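## Task

Push A4 down and hold it most of the way down throughout, while sounding F#3, then D#3, then E3, then G#3; only after that may A4 come back up. The keyboard spans C3 (player's left) to C5 (player's right), and there is no signal that a key sounded. The run fails on a wrong note, a repeated note, two keys sounding together, or any note after G#3. Whatever is left in place only because the robot holds it at the end does not count.

## Robot and tools

ROBOT. Two arms, left_arm and right_arm, face each other across a table. Both carry an identical five-finger right hand, so hand axes and numbers mean the same on both. The hand point sits 0.05 m in front of the palm, where the index pad meets the thumb tip in a pinch. Its axes: +z along the straight fingers (which extend 0.06 to 0.07 m past it), +y out of the palm, +x across the palm toward the little finger. A wrist bracket on the little-finger side protrudes 0.03 m beyond the point in +y and 0.11 m across; it can strike keys or the other arm.

SCENE FRAME. Results give poses in one shared frame: origin on the table top halfway between the arm bases, z up, table at z = 0, left_arm's base on the +y side. The names left and right do not indicate image sides. Printed positions can be slightly off, more at long reach.

THE ROW. Every motion argument is one flat list of 28 numbers in [-1, 1] covering both arms: left_arm dx, dy, dz, rx, ry, rz, then left_gripper little, ring, middle, index, thumb_bend, thumb_turn, force_limit, speed; then the same 14 for right_arm and right_gripper. The six arm numbers are an offset, not a pose: a displacement expressed in that hand point's own axes, measured from its pose in the most recent result that showed it (before any such result, or for the second and later calls in one reply, from where the robot is when the action begins). Scale: 1.0 equals 0.6 m or 180 degrees; rx, ry, rz form one rotation vector. Zeros mean go back to that reference pose, not stay still. The eight hand numbers are absolute targets: for fingers and thumb_bend +1 is straight, -1 fully curled; thumb_turn +1 beside the palm, -1 in front of it. force_limit maps -1..+1 to about 0..10 N at the fingertip (15 N for thumb motors); speed maps -1..+1 to near zero..full (full travel 0.6 s). There is no no-change value: to leave a hand alone, resend its last eight numbers, or at first its hand_measured plus hand_force_limit and hand_speed. Per control step the commanded pose is clipped to within 100 mm and 16 degrees of the measured one, and motion trails commands by about 0.17 s.

TOOLS.
execute_actions: {"actions": [...]} with at most one item. An empty list just returns the state with pictures. An action {"rows": [[28 numbers], ...], "steps": n} runs up to 15 steps of 1/30 s, one row per step, the last row repeating; every row is an offset from the same reference, not from the row before. It needs at least 7 steps, and its final 7 are held back and run while the next reply is written. A wait {"steps": n} (up to 300) sends nothing and counts from the last result. "pictures": true adds camera images.
move: "target" is one 28-number row; each hand point travels a straight line toward its target offset, both paths finishing together in 0.5 to 10 s. "speed" is top path speed in m/s (0.002 to 0.5, default 0.25; turning up to twice that in rad/s). Optional "stop_force" (9 to 40 N, shared) ends an arm's path when its wrist sensor feels that much extra push against the motion; the arm then backs up 2 steps and holds. Use it only for slow, non-rotating approaches, and omit it when lifting off something. The result adds a move: line with each arm's ending (done, off_target, moving, held, contact, fault) and limits (paced = pose clipped, held = steps blocked) plus distance to target.
wait: {"seconds": 0 to 10}, lets time pass.
zoom_image: {"camera": one of cam_high, cam_low, cam_left_wrist, cam_right_wrist, "region": [x0, y0, x1, y1]} in pixels, at most 504 by 504.
show_instructions: no arguments; shows reference images.
finished_scene: {"scene": 1 or 2}; ends that scene irreversibly, grades it and reveals the next task.

RESULTS. The state line gives each hand point's position (m), quaternion wxyz and velocities. Also: Wrist force and Wrist torque in the hand's own axes (noisy, offsets up to about 4 N, saturating near 50 N; the force points from a pressed surface back into the arm), joint positions and torques, hand_measured, hand_stopped_by (moving, target, force, stalled, fault), hand_load_n, and a Hand target line. HELD marks steps not sent; pose unreachable means the clearance check altered a command.

CAUTIONS. Arms are stiff: aiming even slightly past a firm surface can trigger a fault stop (joint torque at its limit, or 150 N external force), freezing that arm for 10 s. Press keys with modest overshoot and low speed. Never let the arms collide or push on each other. Do not knock anything off the table. Avoid sounding a neighbouring key or striking one note twice; hold the sustained key continuously while a second hand or finger plays the sequence, and release nothing until the last note has sounded. Motors heat while holding loads; at 85 °C the arm is braked. The simulation keeps running while replies are composed.

Each tool is called after "Emit:" as name(argument=value, ...) on one line, values as JSON.

Reference images:

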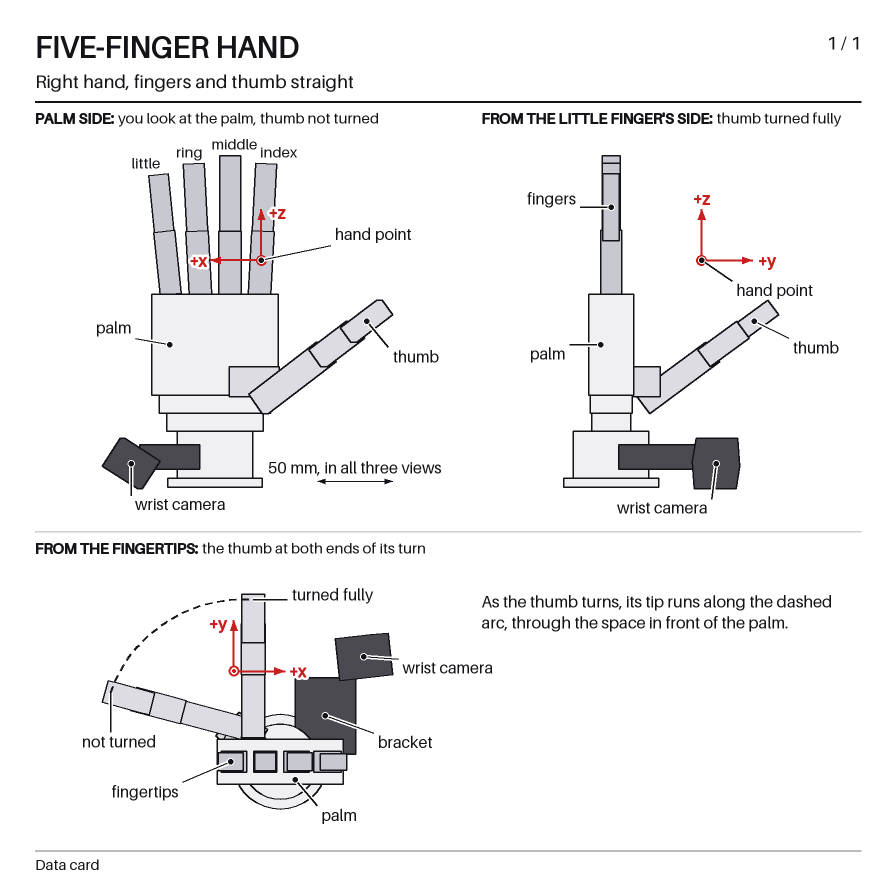

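## Session

Emit:
execute_actions(actions=[])

Scene clock: 0.00 s of 6000.00 s.
left_arm: end_effector_position=(+0.3281, +0.4583, +0.4781) hand_measured=(+1.000, +1.000, +1.000, +1.000, +1.000, +1.000) hand_load_n=(+0.0, +0.0, +0.0, +0.0, +0.0, +0.0) hand_stopped_by=(target, target, target, target, target, target) hand_force_limit=0.00 hand_speed=-0.80 end_effector_quat_wxyz=(-0.009, +0.377, +0.926, +0.006) end_effector_velocity=(-0.000, -0.000, +0.000) end_effector_angular_velocity=(+0.001, +0.000, -0.000) | right_arm: end_effector_position=(+0.0839, -0.2493, +0.4685) hand_measured=(+1.000, +1.000, +1.000, +1.000, +1.000, +1.000) hand_load_n=(+0.0, +0.0, +0.0, +0.0, +0.0, +0.0) hand_stopped_by=(target, target, target, target, target, target) hand_force_limit=0.00 hand_speed=-0.80 end_effector_quat_wxyz=(-0.015, -0.370, +0.929, +0.001) end_effector_velocity=(-0.000, -0.000, -0.000) end_effector_angular_velocity=(-0.001, +0.001, +0.001)
Joint positions: left_arm=[ 0.56  -1.708  1.335  1.966  1.573 -1.856] | right_arm=[-1.167 -1.718  1.373  1.946  1.567 -1.872]
Joint velocities: left_arm=[-0.001  0.001 -0.001  0.001  0.    -0.   ] | right_arm=[ 0.     0.     0.     0.001  0.001 -0.   ]
Joint torques (N m, as the arm reports them, + toward a larger angle): no reading
Wrist force (N, on the end effector, along its own x y z axes, offset not removed): no reading
Wrist torque (N m, same axes, about the end effector's origin, offset not removed): no reading
Hand target (left_arm): +0.328, +0.458, +0.478; -0.009, +0.377, +0.926, +0.006
Hand target (right_arm): +0.084, -0.249, +0.468; -0.015, -0.370, +0.929, +0.001

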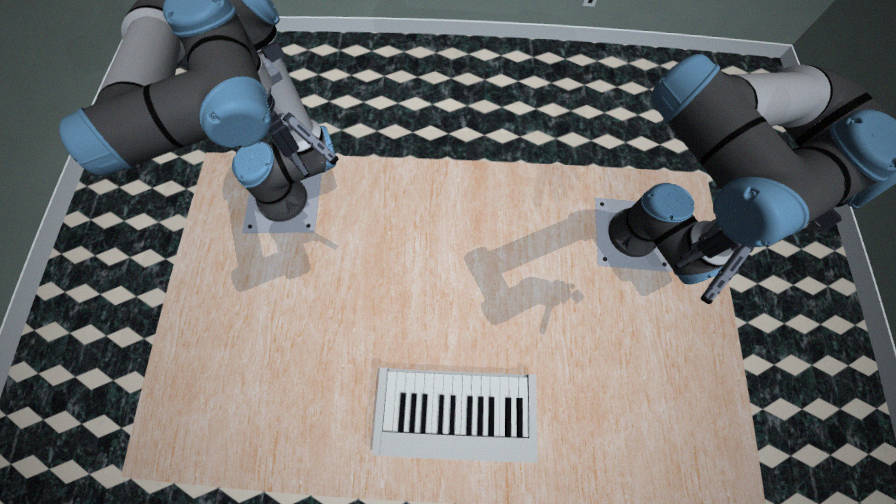

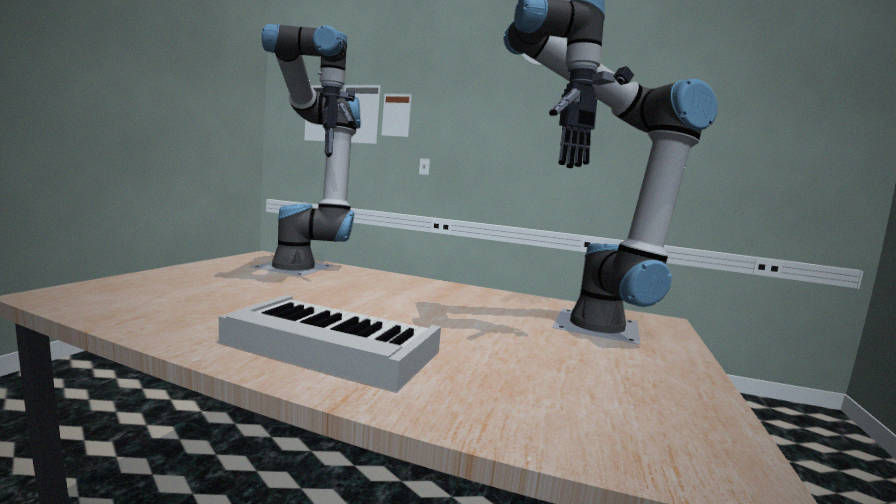

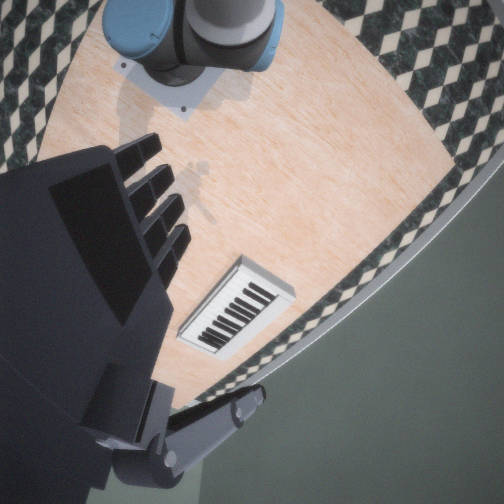

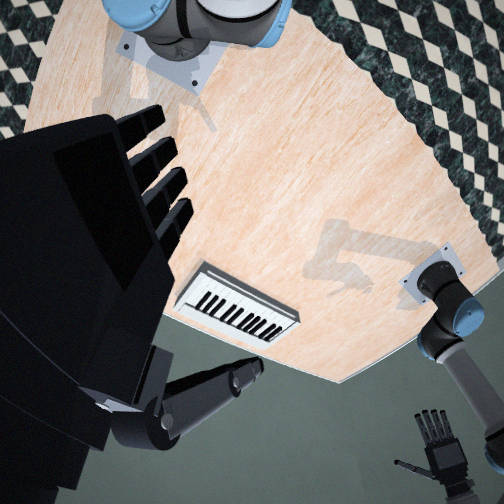

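Emit:
zoom_image(camera="cam_high", region=[350, 350, 560, 480])

Emit:
zoom_image(camera="cam_low", region=[200, 270, 460, 410])

Region (350, 350, 560, 480) of cam_high's 896x504 image, scaled by 2.400, with more detail than that image has; it fills the top 312 rows of this view, and the rest is white.

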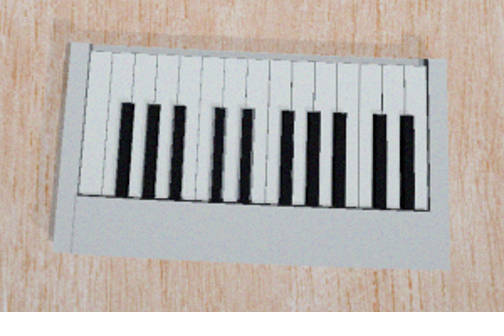

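Region (200, 270, 460, 410) of cam_low's 896x504 image, scaled by 1.938, with more detail than that image has; it fills the top 271 rows of this view, and the rest is white.

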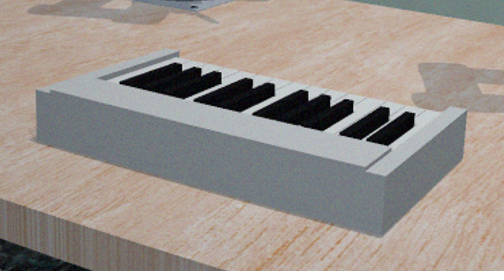

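Emit:
move(target=[-0.516,-0.19,0.347,0,0,-0.246,-1,-1,-1,1,-0.6,-1,0,0.5,-0.518,-0.194,0.33,0,0,-0.259,-1,-1,-1,1,-0.6,-1,0,0.5], speed=0.3)

Scene clock: 4.20 s of 6000.00 s.
left_arm: end_effector_position=(+0.4679, +0.1648, +0.2629) hand_measured=(-1.000, -1.000, -1.000, +1.000, -0.456, -0.842) hand_load_n=(+0.0, +0.0, -3.0, +0.0, +7.5, +19.5) hand_stopped_by=(target, target, target, target, force, force) hand_force_limit=0.00 hand_speed=0.50 end_effector_quat_wxyz=(+0.006, -0.001, -1.000, -0.009) end_effector_velocity=(+0.001, -0.002, -0.001) end_effector_angular_velocity=(+0.004, +0.003, +0.005) | right_arm: end_effector_position=(+0.3833, -0.1217, +0.2608) hand_measured=(-1.000, -1.000, -1.000, +1.000, -0.456, -0.842) hand_load_n=(+0.0, +0.0, -3.0, +0.0, +7.5, +19.5) hand_stopped_by=(target, target, target, target, force, force) hand_force_limit=0.00 hand_speed=0.50 end_effector_quat_wxyz=(-0.013, -0.707, +0.707, +0.007) end_effector_velocity=(+0.002, +0.001, -0.000) end_effector_angular_velocity=(-0.004, +0.005, +0.004)
Joint positions: left_arm=[ 0.539 -0.827  0.737  1.681  1.573 -2.648] | right_arm=[-1.177 -0.815  0.726  1.689  1.567 -2.694]
Joint velocities: left_arm=[ 0.001  0.014 -0.019  0.011  0.001 -0.004] | right_arm=[ 0.001  0.014 -0.021  0.014  0.002 -0.003]
Joint torques (N m, as the arm reports them, + toward a larger angle): left_arm=[  9.98 -34.42 -28.35   4.39   3.    -2.38] | right_arm=[ 11.56 -37.51 -27.65   4.57   0.97  -3.61]
Wrist force (N, on the end effector, along its own x y z axes, offset not removed): left_arm=[-0.3 -0.9 -3.2] | right_arm=[-1.2 -0.4 -1.9]
Wrist torque (N m, same axes, about the end effector's origin, offset not removed): left_arm=[0.18 0.06 -0.18] | right_arm=[0.06 0.21 -0.24]
Hand target (left_arm): +0.468, +0.165, +0.263; -0.006, +0.000, +1.000, +0.009
Hand target (right_arm): +0.384, -0.122, +0.261; +0.013, +0.708, -0.706, -0.007
Off the commanded pose (left_arm): 0.001 m, 0 deg.
Off the commanded pose (right_arm): 0.001 m, 0 deg.
Kept back: nothing.
move: done

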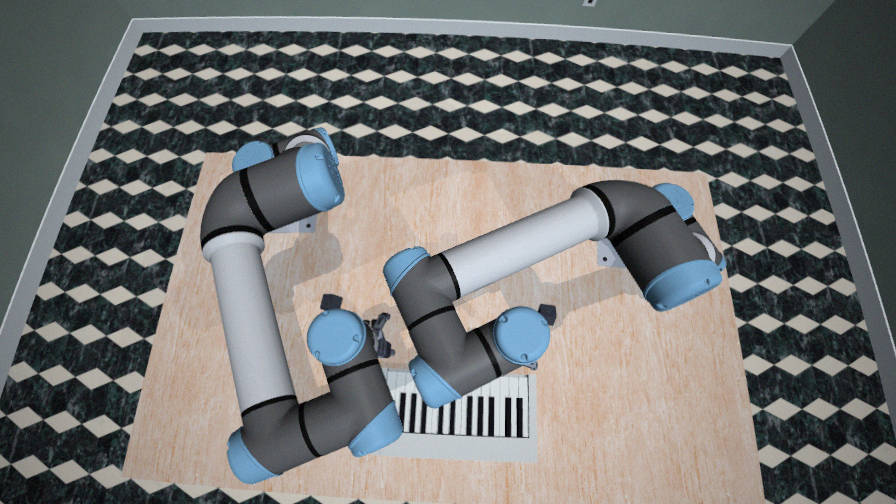

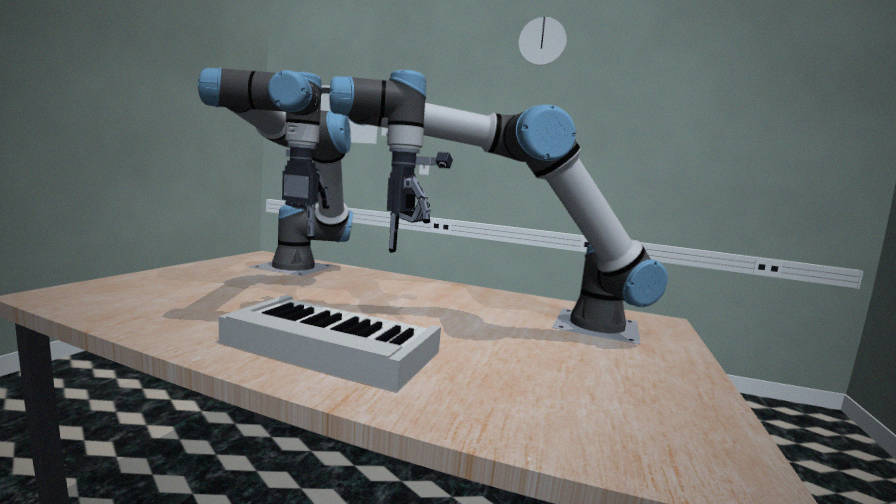

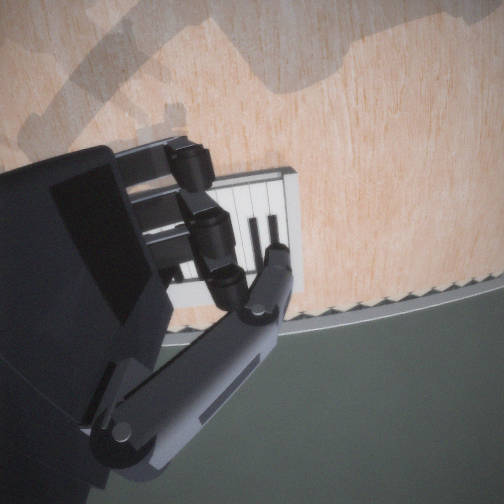

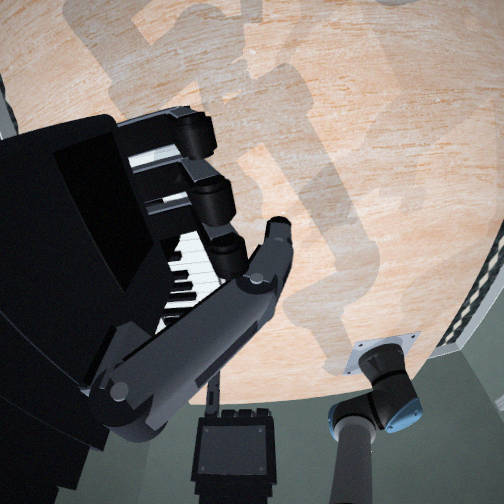

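Emit:
move(target=[0.08,0.092,0.138,0.1306,-0.1306,-0.4875,1,-1,-1,0.5,0,1,0,0.5,0.075,0.005,0.148,0.176,-0.1016,-0.3223,1,-1,-1,0.5,0,1,0,0.5], speed=0.3)

Emit:
move(target=[0,0,0,0,0,0,1,-1,-1,-1,0,1,0,0.5,0,0,0,0,0,0,1,-1,-1,-1,0,1,0,0.5])

Scene clock: 10.80 s of 6000.00 s.
left_arm: end_effector_position=(+0.4192, +0.2215, +0.1817) hand_measured=(+1.000, -1.000, -1.000, +0.500, +0.000, +1.000) hand_load_n=(+0.0, +0.0, +0.0, +0.0, +0.0, +0.0) hand_stopped_by=(target, target, target, target, target, target) hand_force_limit=0.00 hand_speed=0.50 end_effector_quat_wxyz=(-0.185, +0.681, -0.687, +0.173) end_effector_velocity=(-0.001, +0.000, -0.000) end_effector_angular_velocity=(-0.002, -0.005, +0.012) | right_arm: end_effector_position=(+0.3776, -0.1676, +0.1725) hand_measured=(+1.000, -1.000, -1.000, +0.500, +0.000, +1.000) hand_load_n=(+0.0, +0.0, +0.0, +0.0, +0.0, +0.0) hand_stopped_by=(target, target, target, target, target, target) hand_force_limit=0.00 hand_speed=0.50 end_effector_quat_wxyz=(+0.282, -0.924, +0.251, -0.066) end_effector_velocity=(-0.001, -0.000, -0.001) end_effector_angular_velocity=(+0.005, -0.001, +0.006)
Joint positions: left_arm=[ 0.452 -1.16   1.427  1.101  1.098 -4.25 ] | right_arm=[-1.318 -1.202  1.466  0.86   1.174 -3.784]
Joint velocities: left_arm=[-0.003 -0.001  0.005 -0.    -0.006 -0.016] | right_arm=[-0.003 -0.002  0.006 -0.004 -0.008 -0.007]
Joint torques (N m, as the arm reports them, + toward a larger angle): left_arm=[-11.56 -44.94  -8.07  -0.45  -2.89  -2.4 ] | right_arm=[-11.3  -37.13 -10.42  -0.68  -2.26  -2.92]
Wrist force (N, on the end effector, along its own x y z axes, offset not removed): left_arm=[-2.0 1.4 -1.5] | right_arm=[-1.7 -1.5 -0.3]
Wrist torque (N m, same axes, about the end effector's origin, offset not removed): left_arm=[0.26 0.31 -0.32] | right_arm=[-0.10 0.31 -0.38]
Hand target (left_arm): +0.419, +0.222, +0.182; -0.185, +0.682, -0.686, +0.173
Hand target (right_arm): +0.378, -0.168, +0.172; -0.282, +0.924, -0.251, +0.066
Off the commanded pose (left_arm): 0.000 m, 0 deg.
Off the commanded pose (right_arm): 0.000 m, 0 deg.
Kept back: nothing.
After step 90, 0.30 s passed at rest.
move: done

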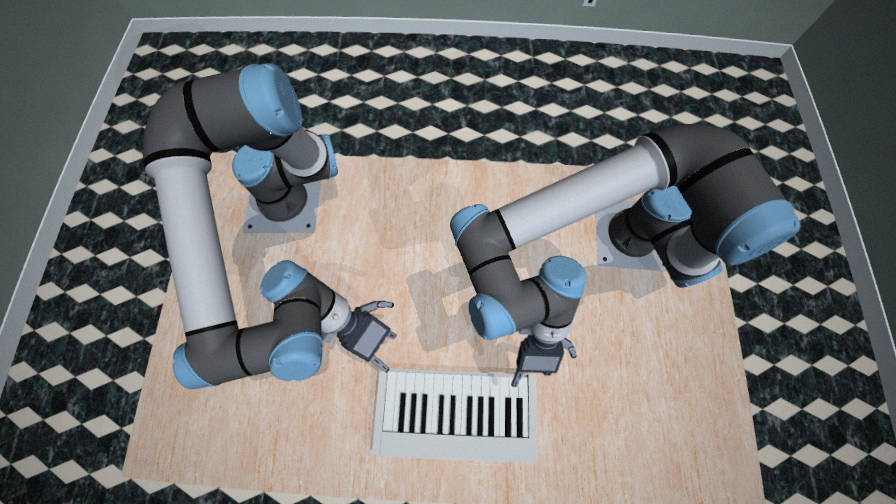

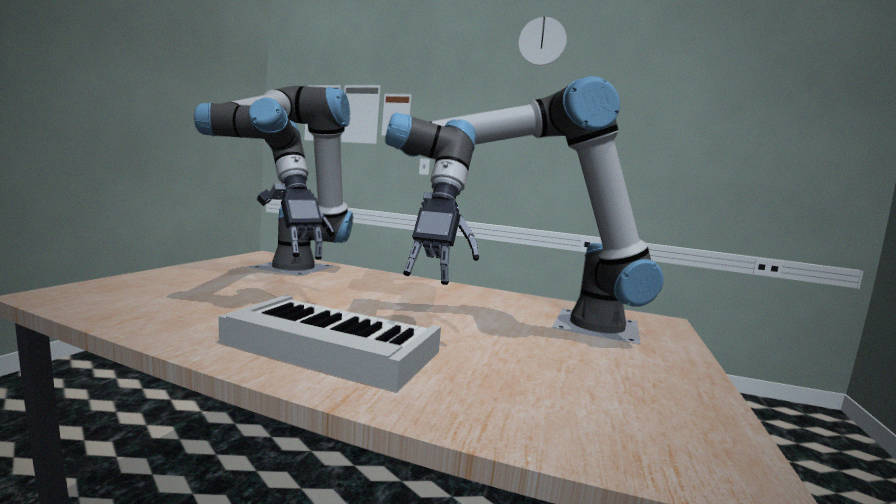

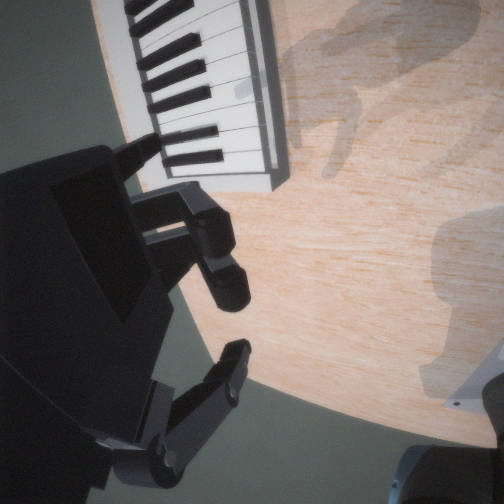

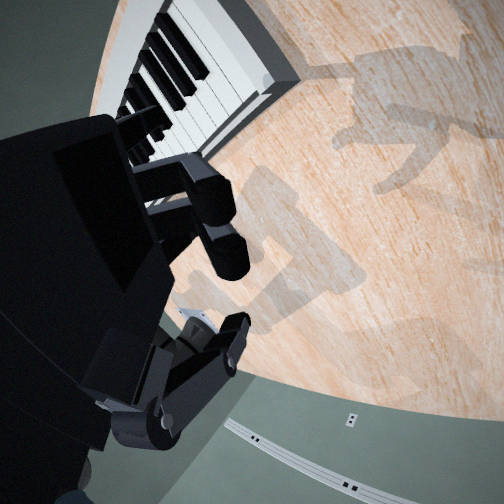

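Scene clock: 11.70 s of 6000.00 s.
left_arm: end_effector_position=(+0.4191, +0.2214, +0.1817) hand_measured=(+1.000, -1.000, -1.000, -1.000, +0.000, +1.000) hand_load_n=(+0.0, +0.0, +0.0, +0.0, +0.0, +0.0) hand_stopped_by=(target, target, target, target, target, target) hand_force_limit=0.00 hand_speed=0.50 end_effector_quat_wxyz=(-0.185, +0.681, -0.687, +0.173) end_effector_velocity=(+0.000, -0.001, +0.001) end_effector_angular_velocity=(-0.003, -0.001, -0.001) | right_arm: end_effector_position=(+0.3777, -0.1676, +0.1725) hand_measured=(+1.000, -1.000, -1.000, -1.000, +0.000, +1.000) hand_load_n=(+0.0, +0.0, +0.0, +0.0, +0.0, +0.0) hand_stopped_by=(target, target, target, target, target, target) hand_force_limit=0.00 hand_speed=0.50 end_effector_quat_wxyz=(+0.282, -0.924, +0.251, -0.066) end_effector_velocity=(-0.001, +0.000, -0.000) end_effector_angular_velocity=(-0.000, +0.003, -0.002)
Joint positions: left_arm=[ 0.452 -1.16   1.427  1.101  1.098 -4.25 ] | right_arm=[-1.318 -1.202  1.466  0.86   1.174 -3.784]
Joint velocities: left_arm=[-0.001 -0.002 -0.001 -0.    -0.     0.   ] | right_arm=[0.    0.    0.001 0.002 0.    0.002]
Joint torques (N m, as the arm reports them, + toward a larger angle): left_arm=[  0.88 -33.73 -29.33  -0.36   2.05   2.7 ] | right_arm=[  6.05 -27.64 -26.3    3.69   0.8    2.51]
Wrist force (N, on the end effector, along its own x y z axes, offset not removed): left_arm=[-2.4 0.5 -1.3] | right_arm=[-0.9 0.9 -1.9]
Wrist torque (N m, same axes, about the end effector's origin, offset not removed): left_arm=[0.22 0.36 -0.30] | right_arm=[0.37 0.26 -0.31]
Hand target (left_arm): +0.419, +0.221, +0.182; -0.185, +0.681, -0.687, +0.173
Hand target (right_arm): +0.378, -0.168, +0.173; -0.282, +0.924, -0.251, +0.066
Off the commanded pose (left_arm): 0.000 m, 0 deg.
Off the commanded pose (right_arm): 0.000 m, 0 deg.
Kept back: nothing.
move: done

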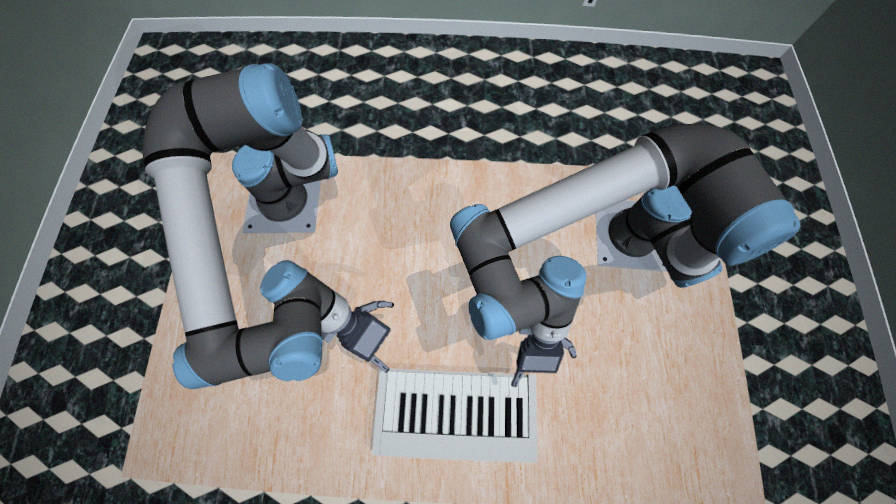

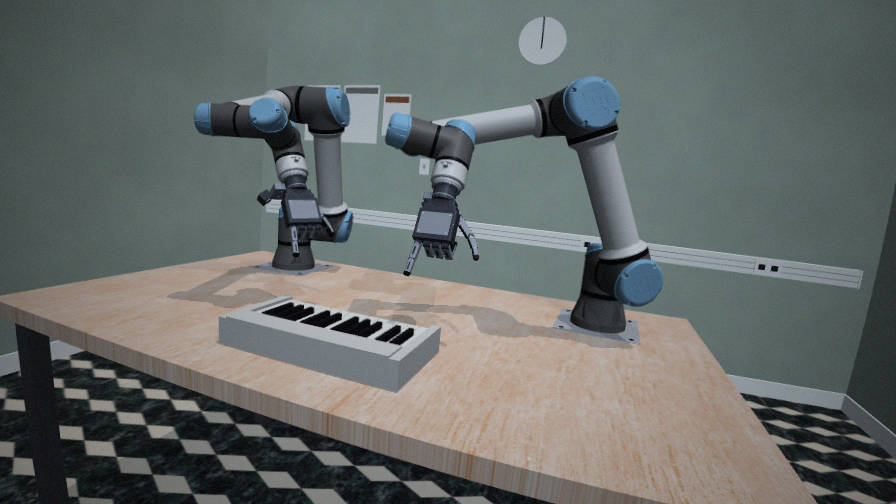

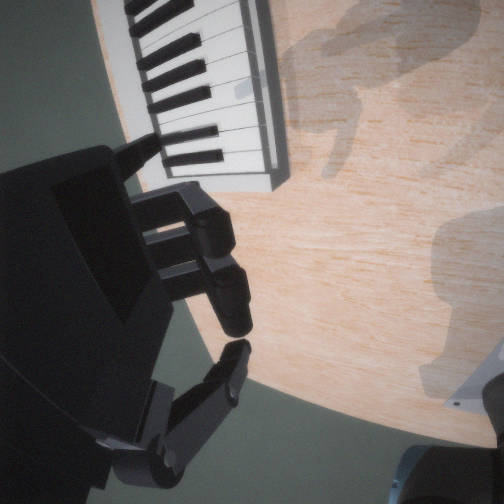

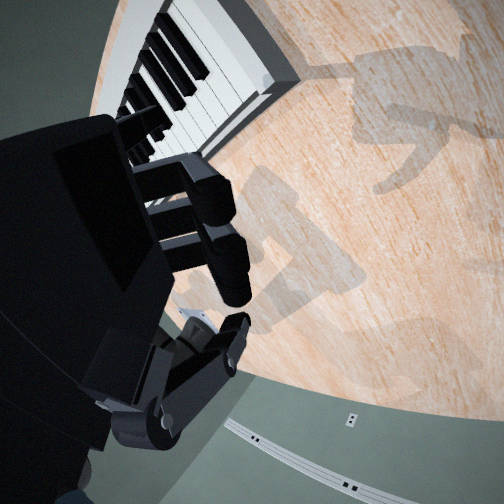

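Emit:
move(target=[0.073,-0.027,0.123,0,0,0,1,-1,-1,-1,0,1,0,0.5,-0.011,-0.0105,0.1275,0,0,0,1,-1,-1,-1,0,1,0,0.5], speed=0.15)

Emit:
zoom_image(camera="cam_high", region=[350, 330, 560, 460])

Emit:
zoom_image(camera="cam_low", region=[220, 220, 480, 380])

Scene clock: 13.60 s of 6000.00 s.
left_arm: end_effector_position=(+0.4693, +0.1787, +0.1246) hand_measured=(+1.000, -1.000, -1.000, -1.000, +0.000, +1.000) hand_load_n=(+0.0, +0.0, +0.0, +0.0, +0.0, +0.0) hand_stopped_by=(target, target, target, target, target, target) hand_force_limit=0.00 hand_speed=0.50 end_effector_quat_wxyz=(-0.185, +0.681, -0.687, +0.173) end_effector_velocity=(+0.001, -0.001, -0.001) end_effector_angular_velocity=(-0.000, +0.000, -0.000) | right_arm: end_effector_position=(+0.3947, -0.1226, +0.1127) hand_measured=(+1.000, -1.000, -1.000, -1.000, +0.000, +1.000) hand_load_n=(+0.0, +0.0, +0.0, +0.0, +0.0, +0.0) hand_stopped_by=(target, target, target, target, target, target) hand_force_limit=0.00 hand_speed=0.50 end_effector_quat_wxyz=(+0.282, -0.924, +0.251, -0.066) end_effector_velocity=(+0.001, +0.000, -0.002) end_effector_angular_velocity=(-0.001, -0.001, +0.001)
Joint positions: left_arm=[ 0.509 -0.969  1.275  1.034  1.11  -4.188] | right_arm=[-1.239 -1.069  1.423  0.742  1.209 -3.707]
Joint velocities: left_arm=[ 0.001  0.005 -0.005 -0.001  0.     0.001] | right_arm=[ 0.001  0.004 -0.002 -0.002  0.001 -0.001]
Joint torques (N m, as the arm reports them, + toward a larger angle): left_arm=[  9.21 -29.4  -29.28  -0.55   2.13   2.51] | right_arm=[ 12.   -27.95 -27.27  -0.59   0.84   2.79]
Wrist force (N, on the end effector, along its own x y z axes, offset not removed): left_arm=[0.2 0.1 -1.6] | right_arm=[-0.6 0.0 0.0]
Wrist torque (N m, same axes, about the end effector's origin, offset not removed): left_arm=[0.15 -0.13 -0.14] | right_arm=[0.06 0.12 -0.29]
Hand target (left_arm): +0.469, +0.179, +0.124; -0.185, +0.681, -0.687, +0.173
Hand target (right_arm): +0.395, -0.122, +0.113; -0.282, +0.924, -0.251, +0.066
Off the commanded pose (left_arm): 0.000 m, 0 deg.
Off the commanded pose (right_arm): 0.000 m, 0 deg.
Kept back: nothing.
move: done

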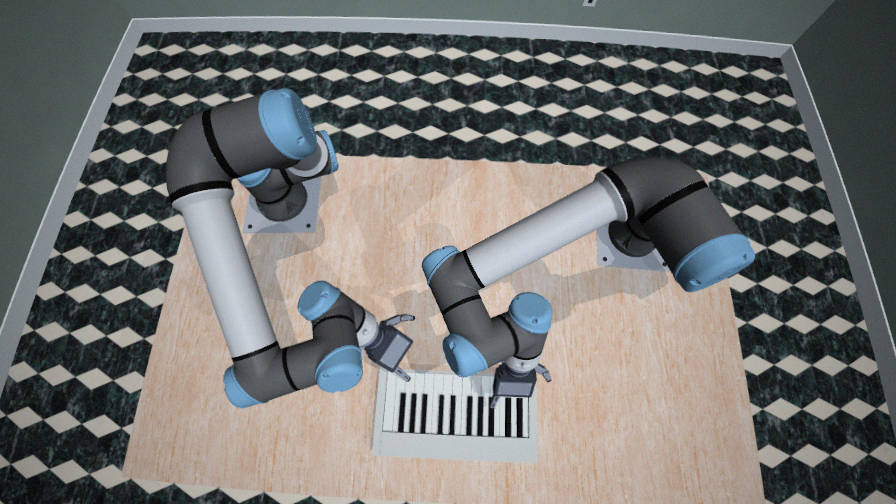

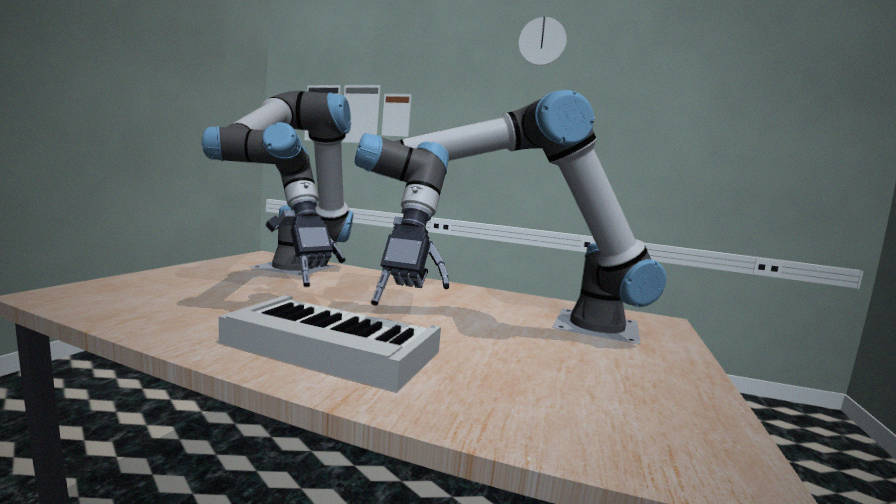

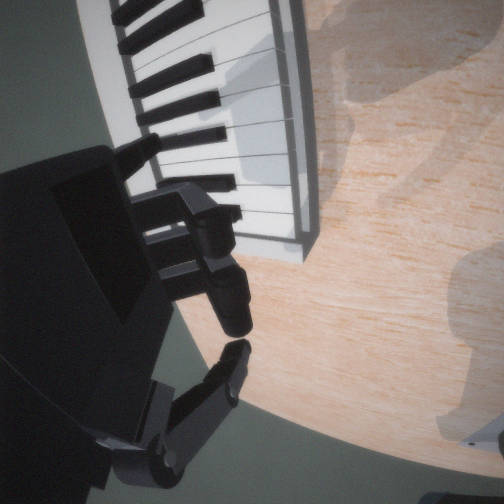

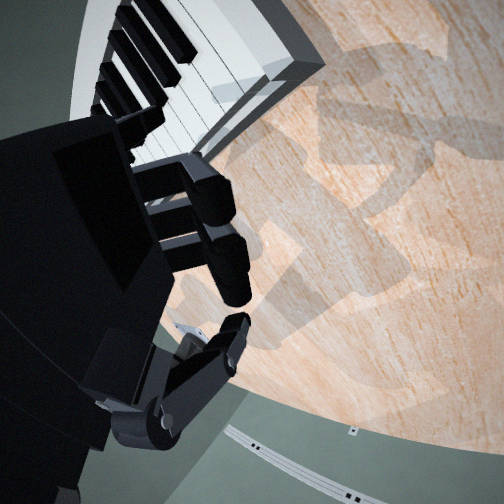

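Region (350, 330, 560, 460) of cam_high's 896x504 image, scaled by 2.400, with more detail than that image has; it fills the top 312 rows of this view, and the rest is white.

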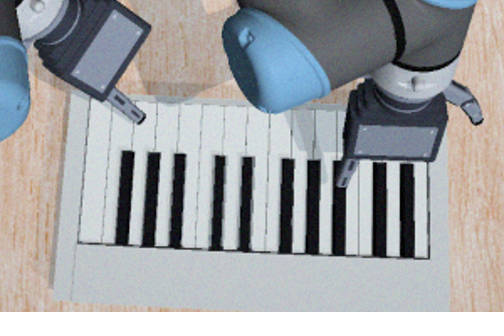

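Region (220, 220, 480, 380) of cam_low's 896x504 image, scaled by 1.938, with more detail than that image has; it fills the top 310 rows of this view, and the rest is white.

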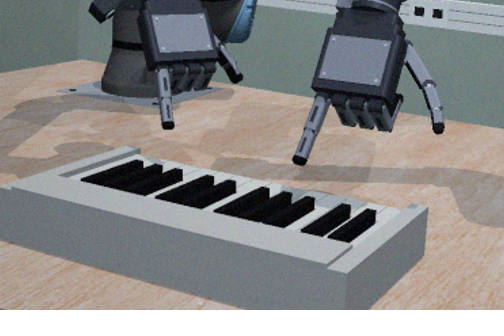

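Emit:
move(target=[0.001,0.0204,0.0363,0,0,0,1,-1,-1,-1,0,1,0,0.5,0.004,0.018,0.048,0,0,0,1,-1,-1,-1,0,1,0,0.5], speed=0.06)

Emit:
zoom_image(camera="cam_high", region=[370, 350, 540, 450])

Emit:
zoom_image(camera="cam_low", region=[250, 250, 450, 360])

Scene clock: 15.20 s of 6000.00 s.
left_arm: end_effector_position=(+0.4693, +0.1786, +0.0998) hand_measured=(+1.000, -1.000, -1.000, -1.000, +0.000, +1.000) hand_load_n=(+0.0, +0.0, +0.0, +0.0, +0.0, +0.0) hand_stopped_by=(target, target, target, target, target, target) hand_force_limit=0.00 hand_speed=0.50 end_effector_quat_wxyz=(-0.185, +0.681, -0.687, +0.173) end_effector_velocity=(+0.000, -0.000, -0.002) end_effector_angular_velocity=(-0.000, -0.000, +0.000) | right_arm: end_effector_position=(+0.3996, -0.1175, +0.0830) hand_measured=(+1.000, -1.000, -1.000, -1.000, +0.000, +1.000) hand_load_n=(+0.0, +0.0, +0.0, +0.0, +0.0, +0.0) hand_stopped_by=(target, target, target, target, target, target) hand_force_limit=0.00 hand_speed=0.50 end_effector_quat_wxyz=(+0.282, -0.924, +0.251, -0.066) end_effector_velocity=(+0.001, +0.000, -0.002) end_effector_angular_velocity=(-0.001, -0.002, -0.001)
Joint positions: left_arm=[ 0.509 -0.949  1.308  0.98   1.11  -4.188] | right_arm=[-1.233 -1.027  1.437  0.684  1.212 -3.702]
Joint velocities: left_arm=[ 0.     0.002  0.002 -0.004 -0.    -0.   ] | right_arm=[ 0.     0.003 -0.    -0.004  0.002  0.   ]
Joint torques (N m, as the arm reports them, + toward a larger angle): left_arm=[-12.54 -30.09  -7.22  -0.46  -0.7   -2.42] | right_arm=[ 11.5  -32.17 -10.03  -0.59   0.83   2.67]
Wrist force (N, on the end effector, along its own x y z axes, offset not removed): left_arm=[0.7 0.6 -1.2] | right_arm=[0.3 -0.4 -0.5]
Wrist torque (N m, same axes, about the end effector's origin, offset not removed): left_arm=[0.26 -0.11 -0.16] | right_arm=[0.04 -0.05 -0.14]
Hand target (left_arm): +0.469, +0.179, +0.100; -0.185, +0.681, -0.687, +0.173
Hand target (right_arm): +0.400, -0.117, +0.083; -0.282, +0.924, -0.251, +0.066
Off the commanded pose (left_arm): 0.000 m, 0 deg.
Off the commanded pose (right_arm): 0.000 m, 0 deg.
Kept back: nothing.
move: done

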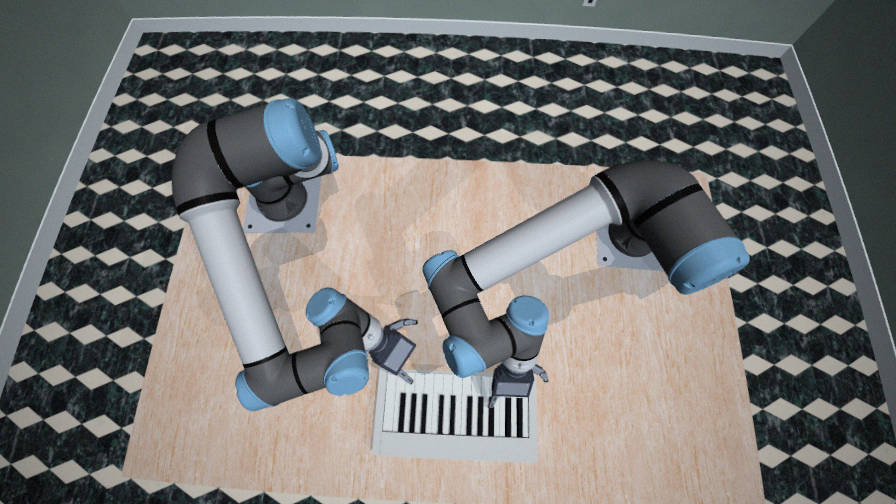

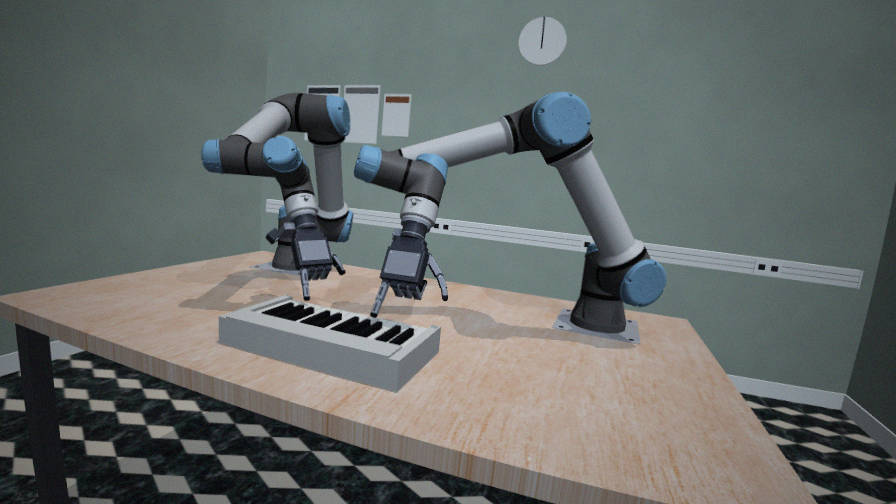

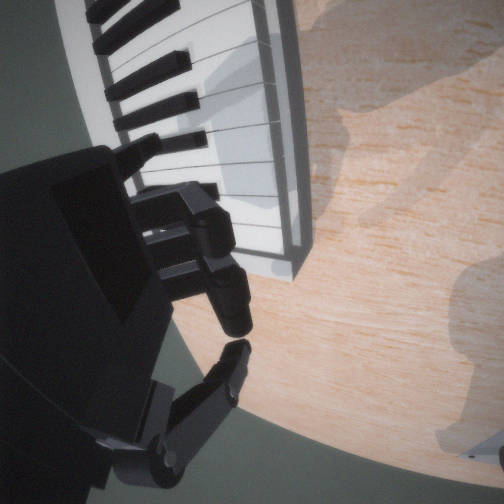

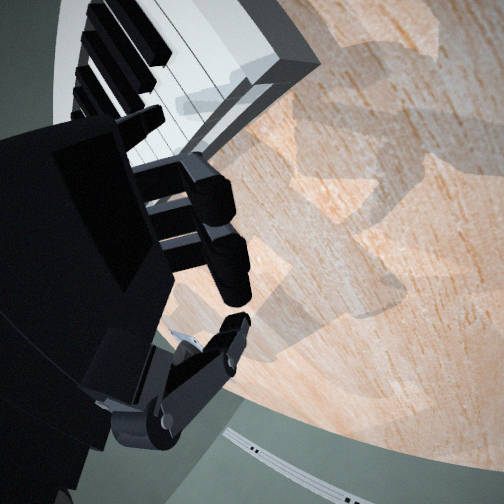

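Region (370, 350, 540, 450) of cam_high's 896x504 image, scaled by 2.965, with more detail than that image has; it fills the top 296 rows of this view, and the rest is white.

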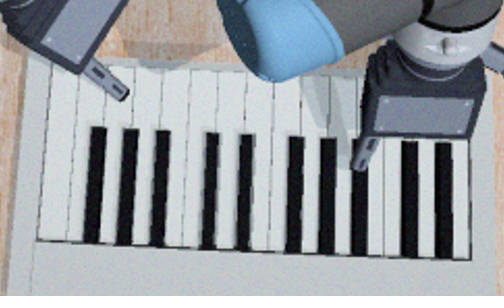

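Region (250, 250, 450, 360) of cam_low's 896x504 image, scaled by 2.520, with more detail than that image has; it fills the top 277 rows of this view, and the rest is white.

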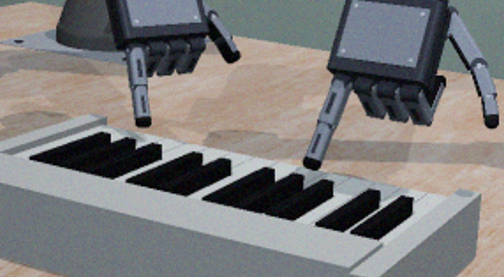

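Emit:
move(target=[0,0,0,0,0,0,1,-1,-1,-1,0,1,0,0.5,0.0004,0.0111,0.0167,0,0,0,1,-1,-1,-1,0,1,0,0.5], speed=0.03)

Emit:
zoom_image(camera="cam_right_wrist", region=[50, 0, 300, 200])

Emit:
zoom_image(camera="cam_high", region=[375, 355, 455, 405])

Scene clock: 16.50 s of 6000.00 s.
left_arm: end_effector_position=(+0.4693, +0.1786, +0.0998) hand_measured=(+1.000, -1.000, -1.000, -1.000, +0.000, +1.000) hand_load_n=(+0.0, +0.0, +0.0, +0.0, +0.0, +0.0) hand_stopped_by=(target, target, target, target, target, target) hand_force_limit=0.00 hand_speed=0.50 end_effector_quat_wxyz=(-0.185, +0.681, -0.687, +0.173) end_effector_velocity=(+0.000, -0.000, -0.000) end_effector_angular_velocity=(-0.001, -0.000, +0.000) | right_arm: end_effector_position=(+0.3996, -0.1174, +0.0712) hand_measured=(+1.000, -1.000, -1.000, -1.000, +0.000, +1.000) hand_load_n=(+0.0, +0.0, +0.0, +0.0, +0.0, +0.0) hand_stopped_by=(target, target, target, target, target, target) hand_force_limit=0.00 hand_speed=0.50 end_effector_quat_wxyz=(+0.282, -0.924, +0.251, -0.066) end_effector_velocity=(+0.000, +0.000, -0.002) end_effector_angular_velocity=(-0.000, -0.002, +0.001)
Joint positions: left_arm=[ 0.509 -0.948  1.309  0.98   1.11  -4.188] | right_arm=[-1.233 -1.015  1.452  0.658  1.212 -3.702]
Joint velocities: left_arm=[ 0.     0.    -0.001 -0.    -0.    -0.   ] | right_arm=[ 0.     0.002  0.002 -0.005  0.    -0.001]
Joint torques (N m, as the arm reports them, + toward a larger angle): left_arm=[ -3.51 -51.67 -27.75   4.08  -0.31  -2.41] | right_arm=[  8.65 -29.78  -8.93  -0.97   0.47   0.49]
Wrist force (N, on the end effector, along its own x y z axes, offset not removed): left_arm=[0.7 -1.0 -1.8] | right_arm=[0.1 -0.8 -2.2]
Wrist torque (N m, same axes, about the end effector's origin, offset not removed): left_arm=[0.03 -0.05 -0.28] | right_arm=[0.03 0.05 -0.21]
Hand target (left_arm): +0.469, +0.179, +0.100; -0.185, +0.681, -0.687, +0.173
Hand target (right_arm): +0.400, -0.117, +0.071; -0.282, +0.924, -0.251, +0.066
Off the commanded pose (left_arm): 0.000 m, 0 deg.
Off the commanded pose (right_arm): 0.000 m, 0 deg.
Kept back: nothing.
move: done

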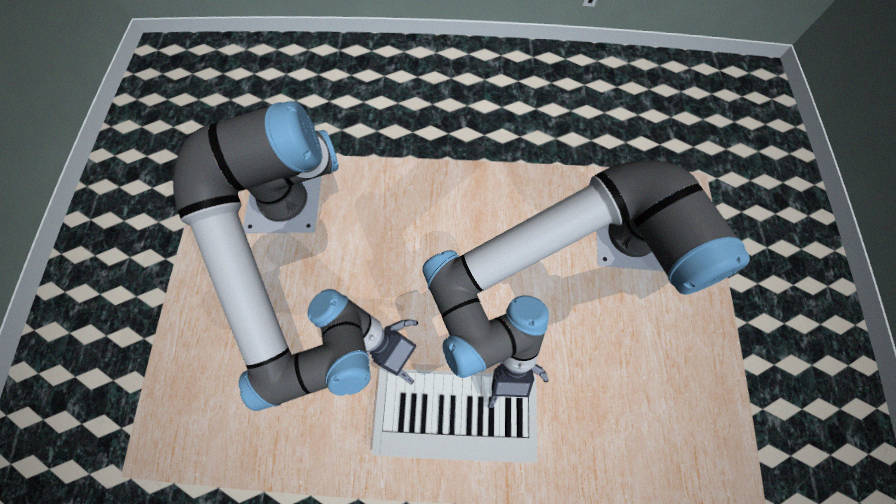

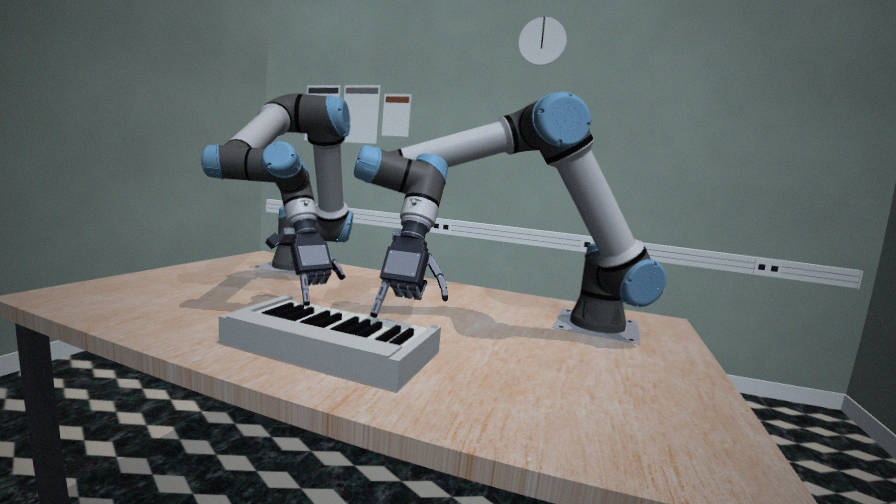

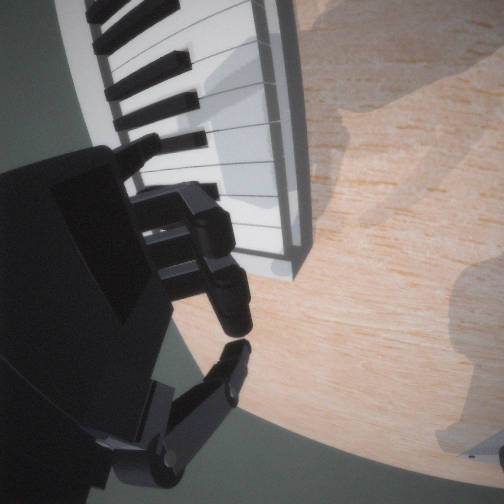

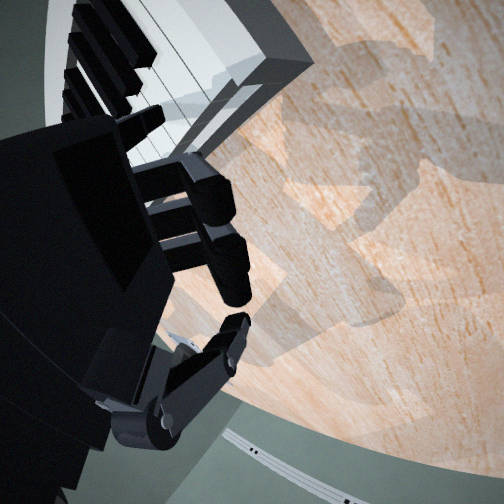

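Region (50, 0, 300, 200) of cam_right_wrist's 504x504 image, scaled by 2.016, with more detail than that image has; it fills the top 403 rows of this view, and the rest is white.

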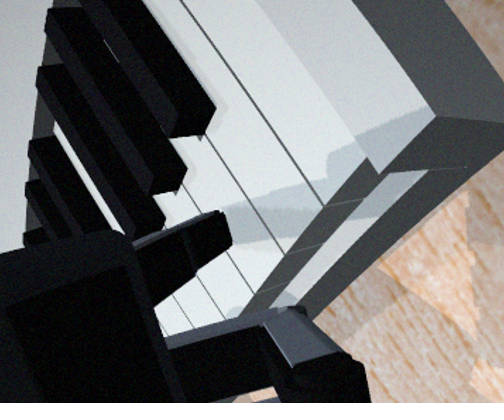

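Region (375, 355, 455, 405) of cam_high's 896x504 image, scaled by 6.300, with more detail than that image has; it fills the top 315 rows of this view, and the rest is white.

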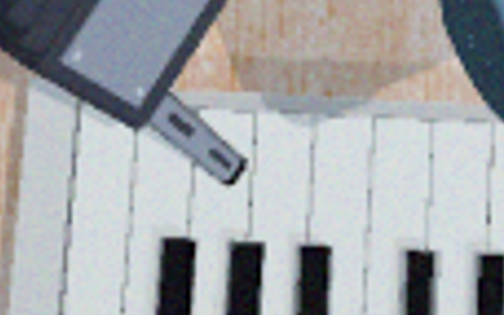

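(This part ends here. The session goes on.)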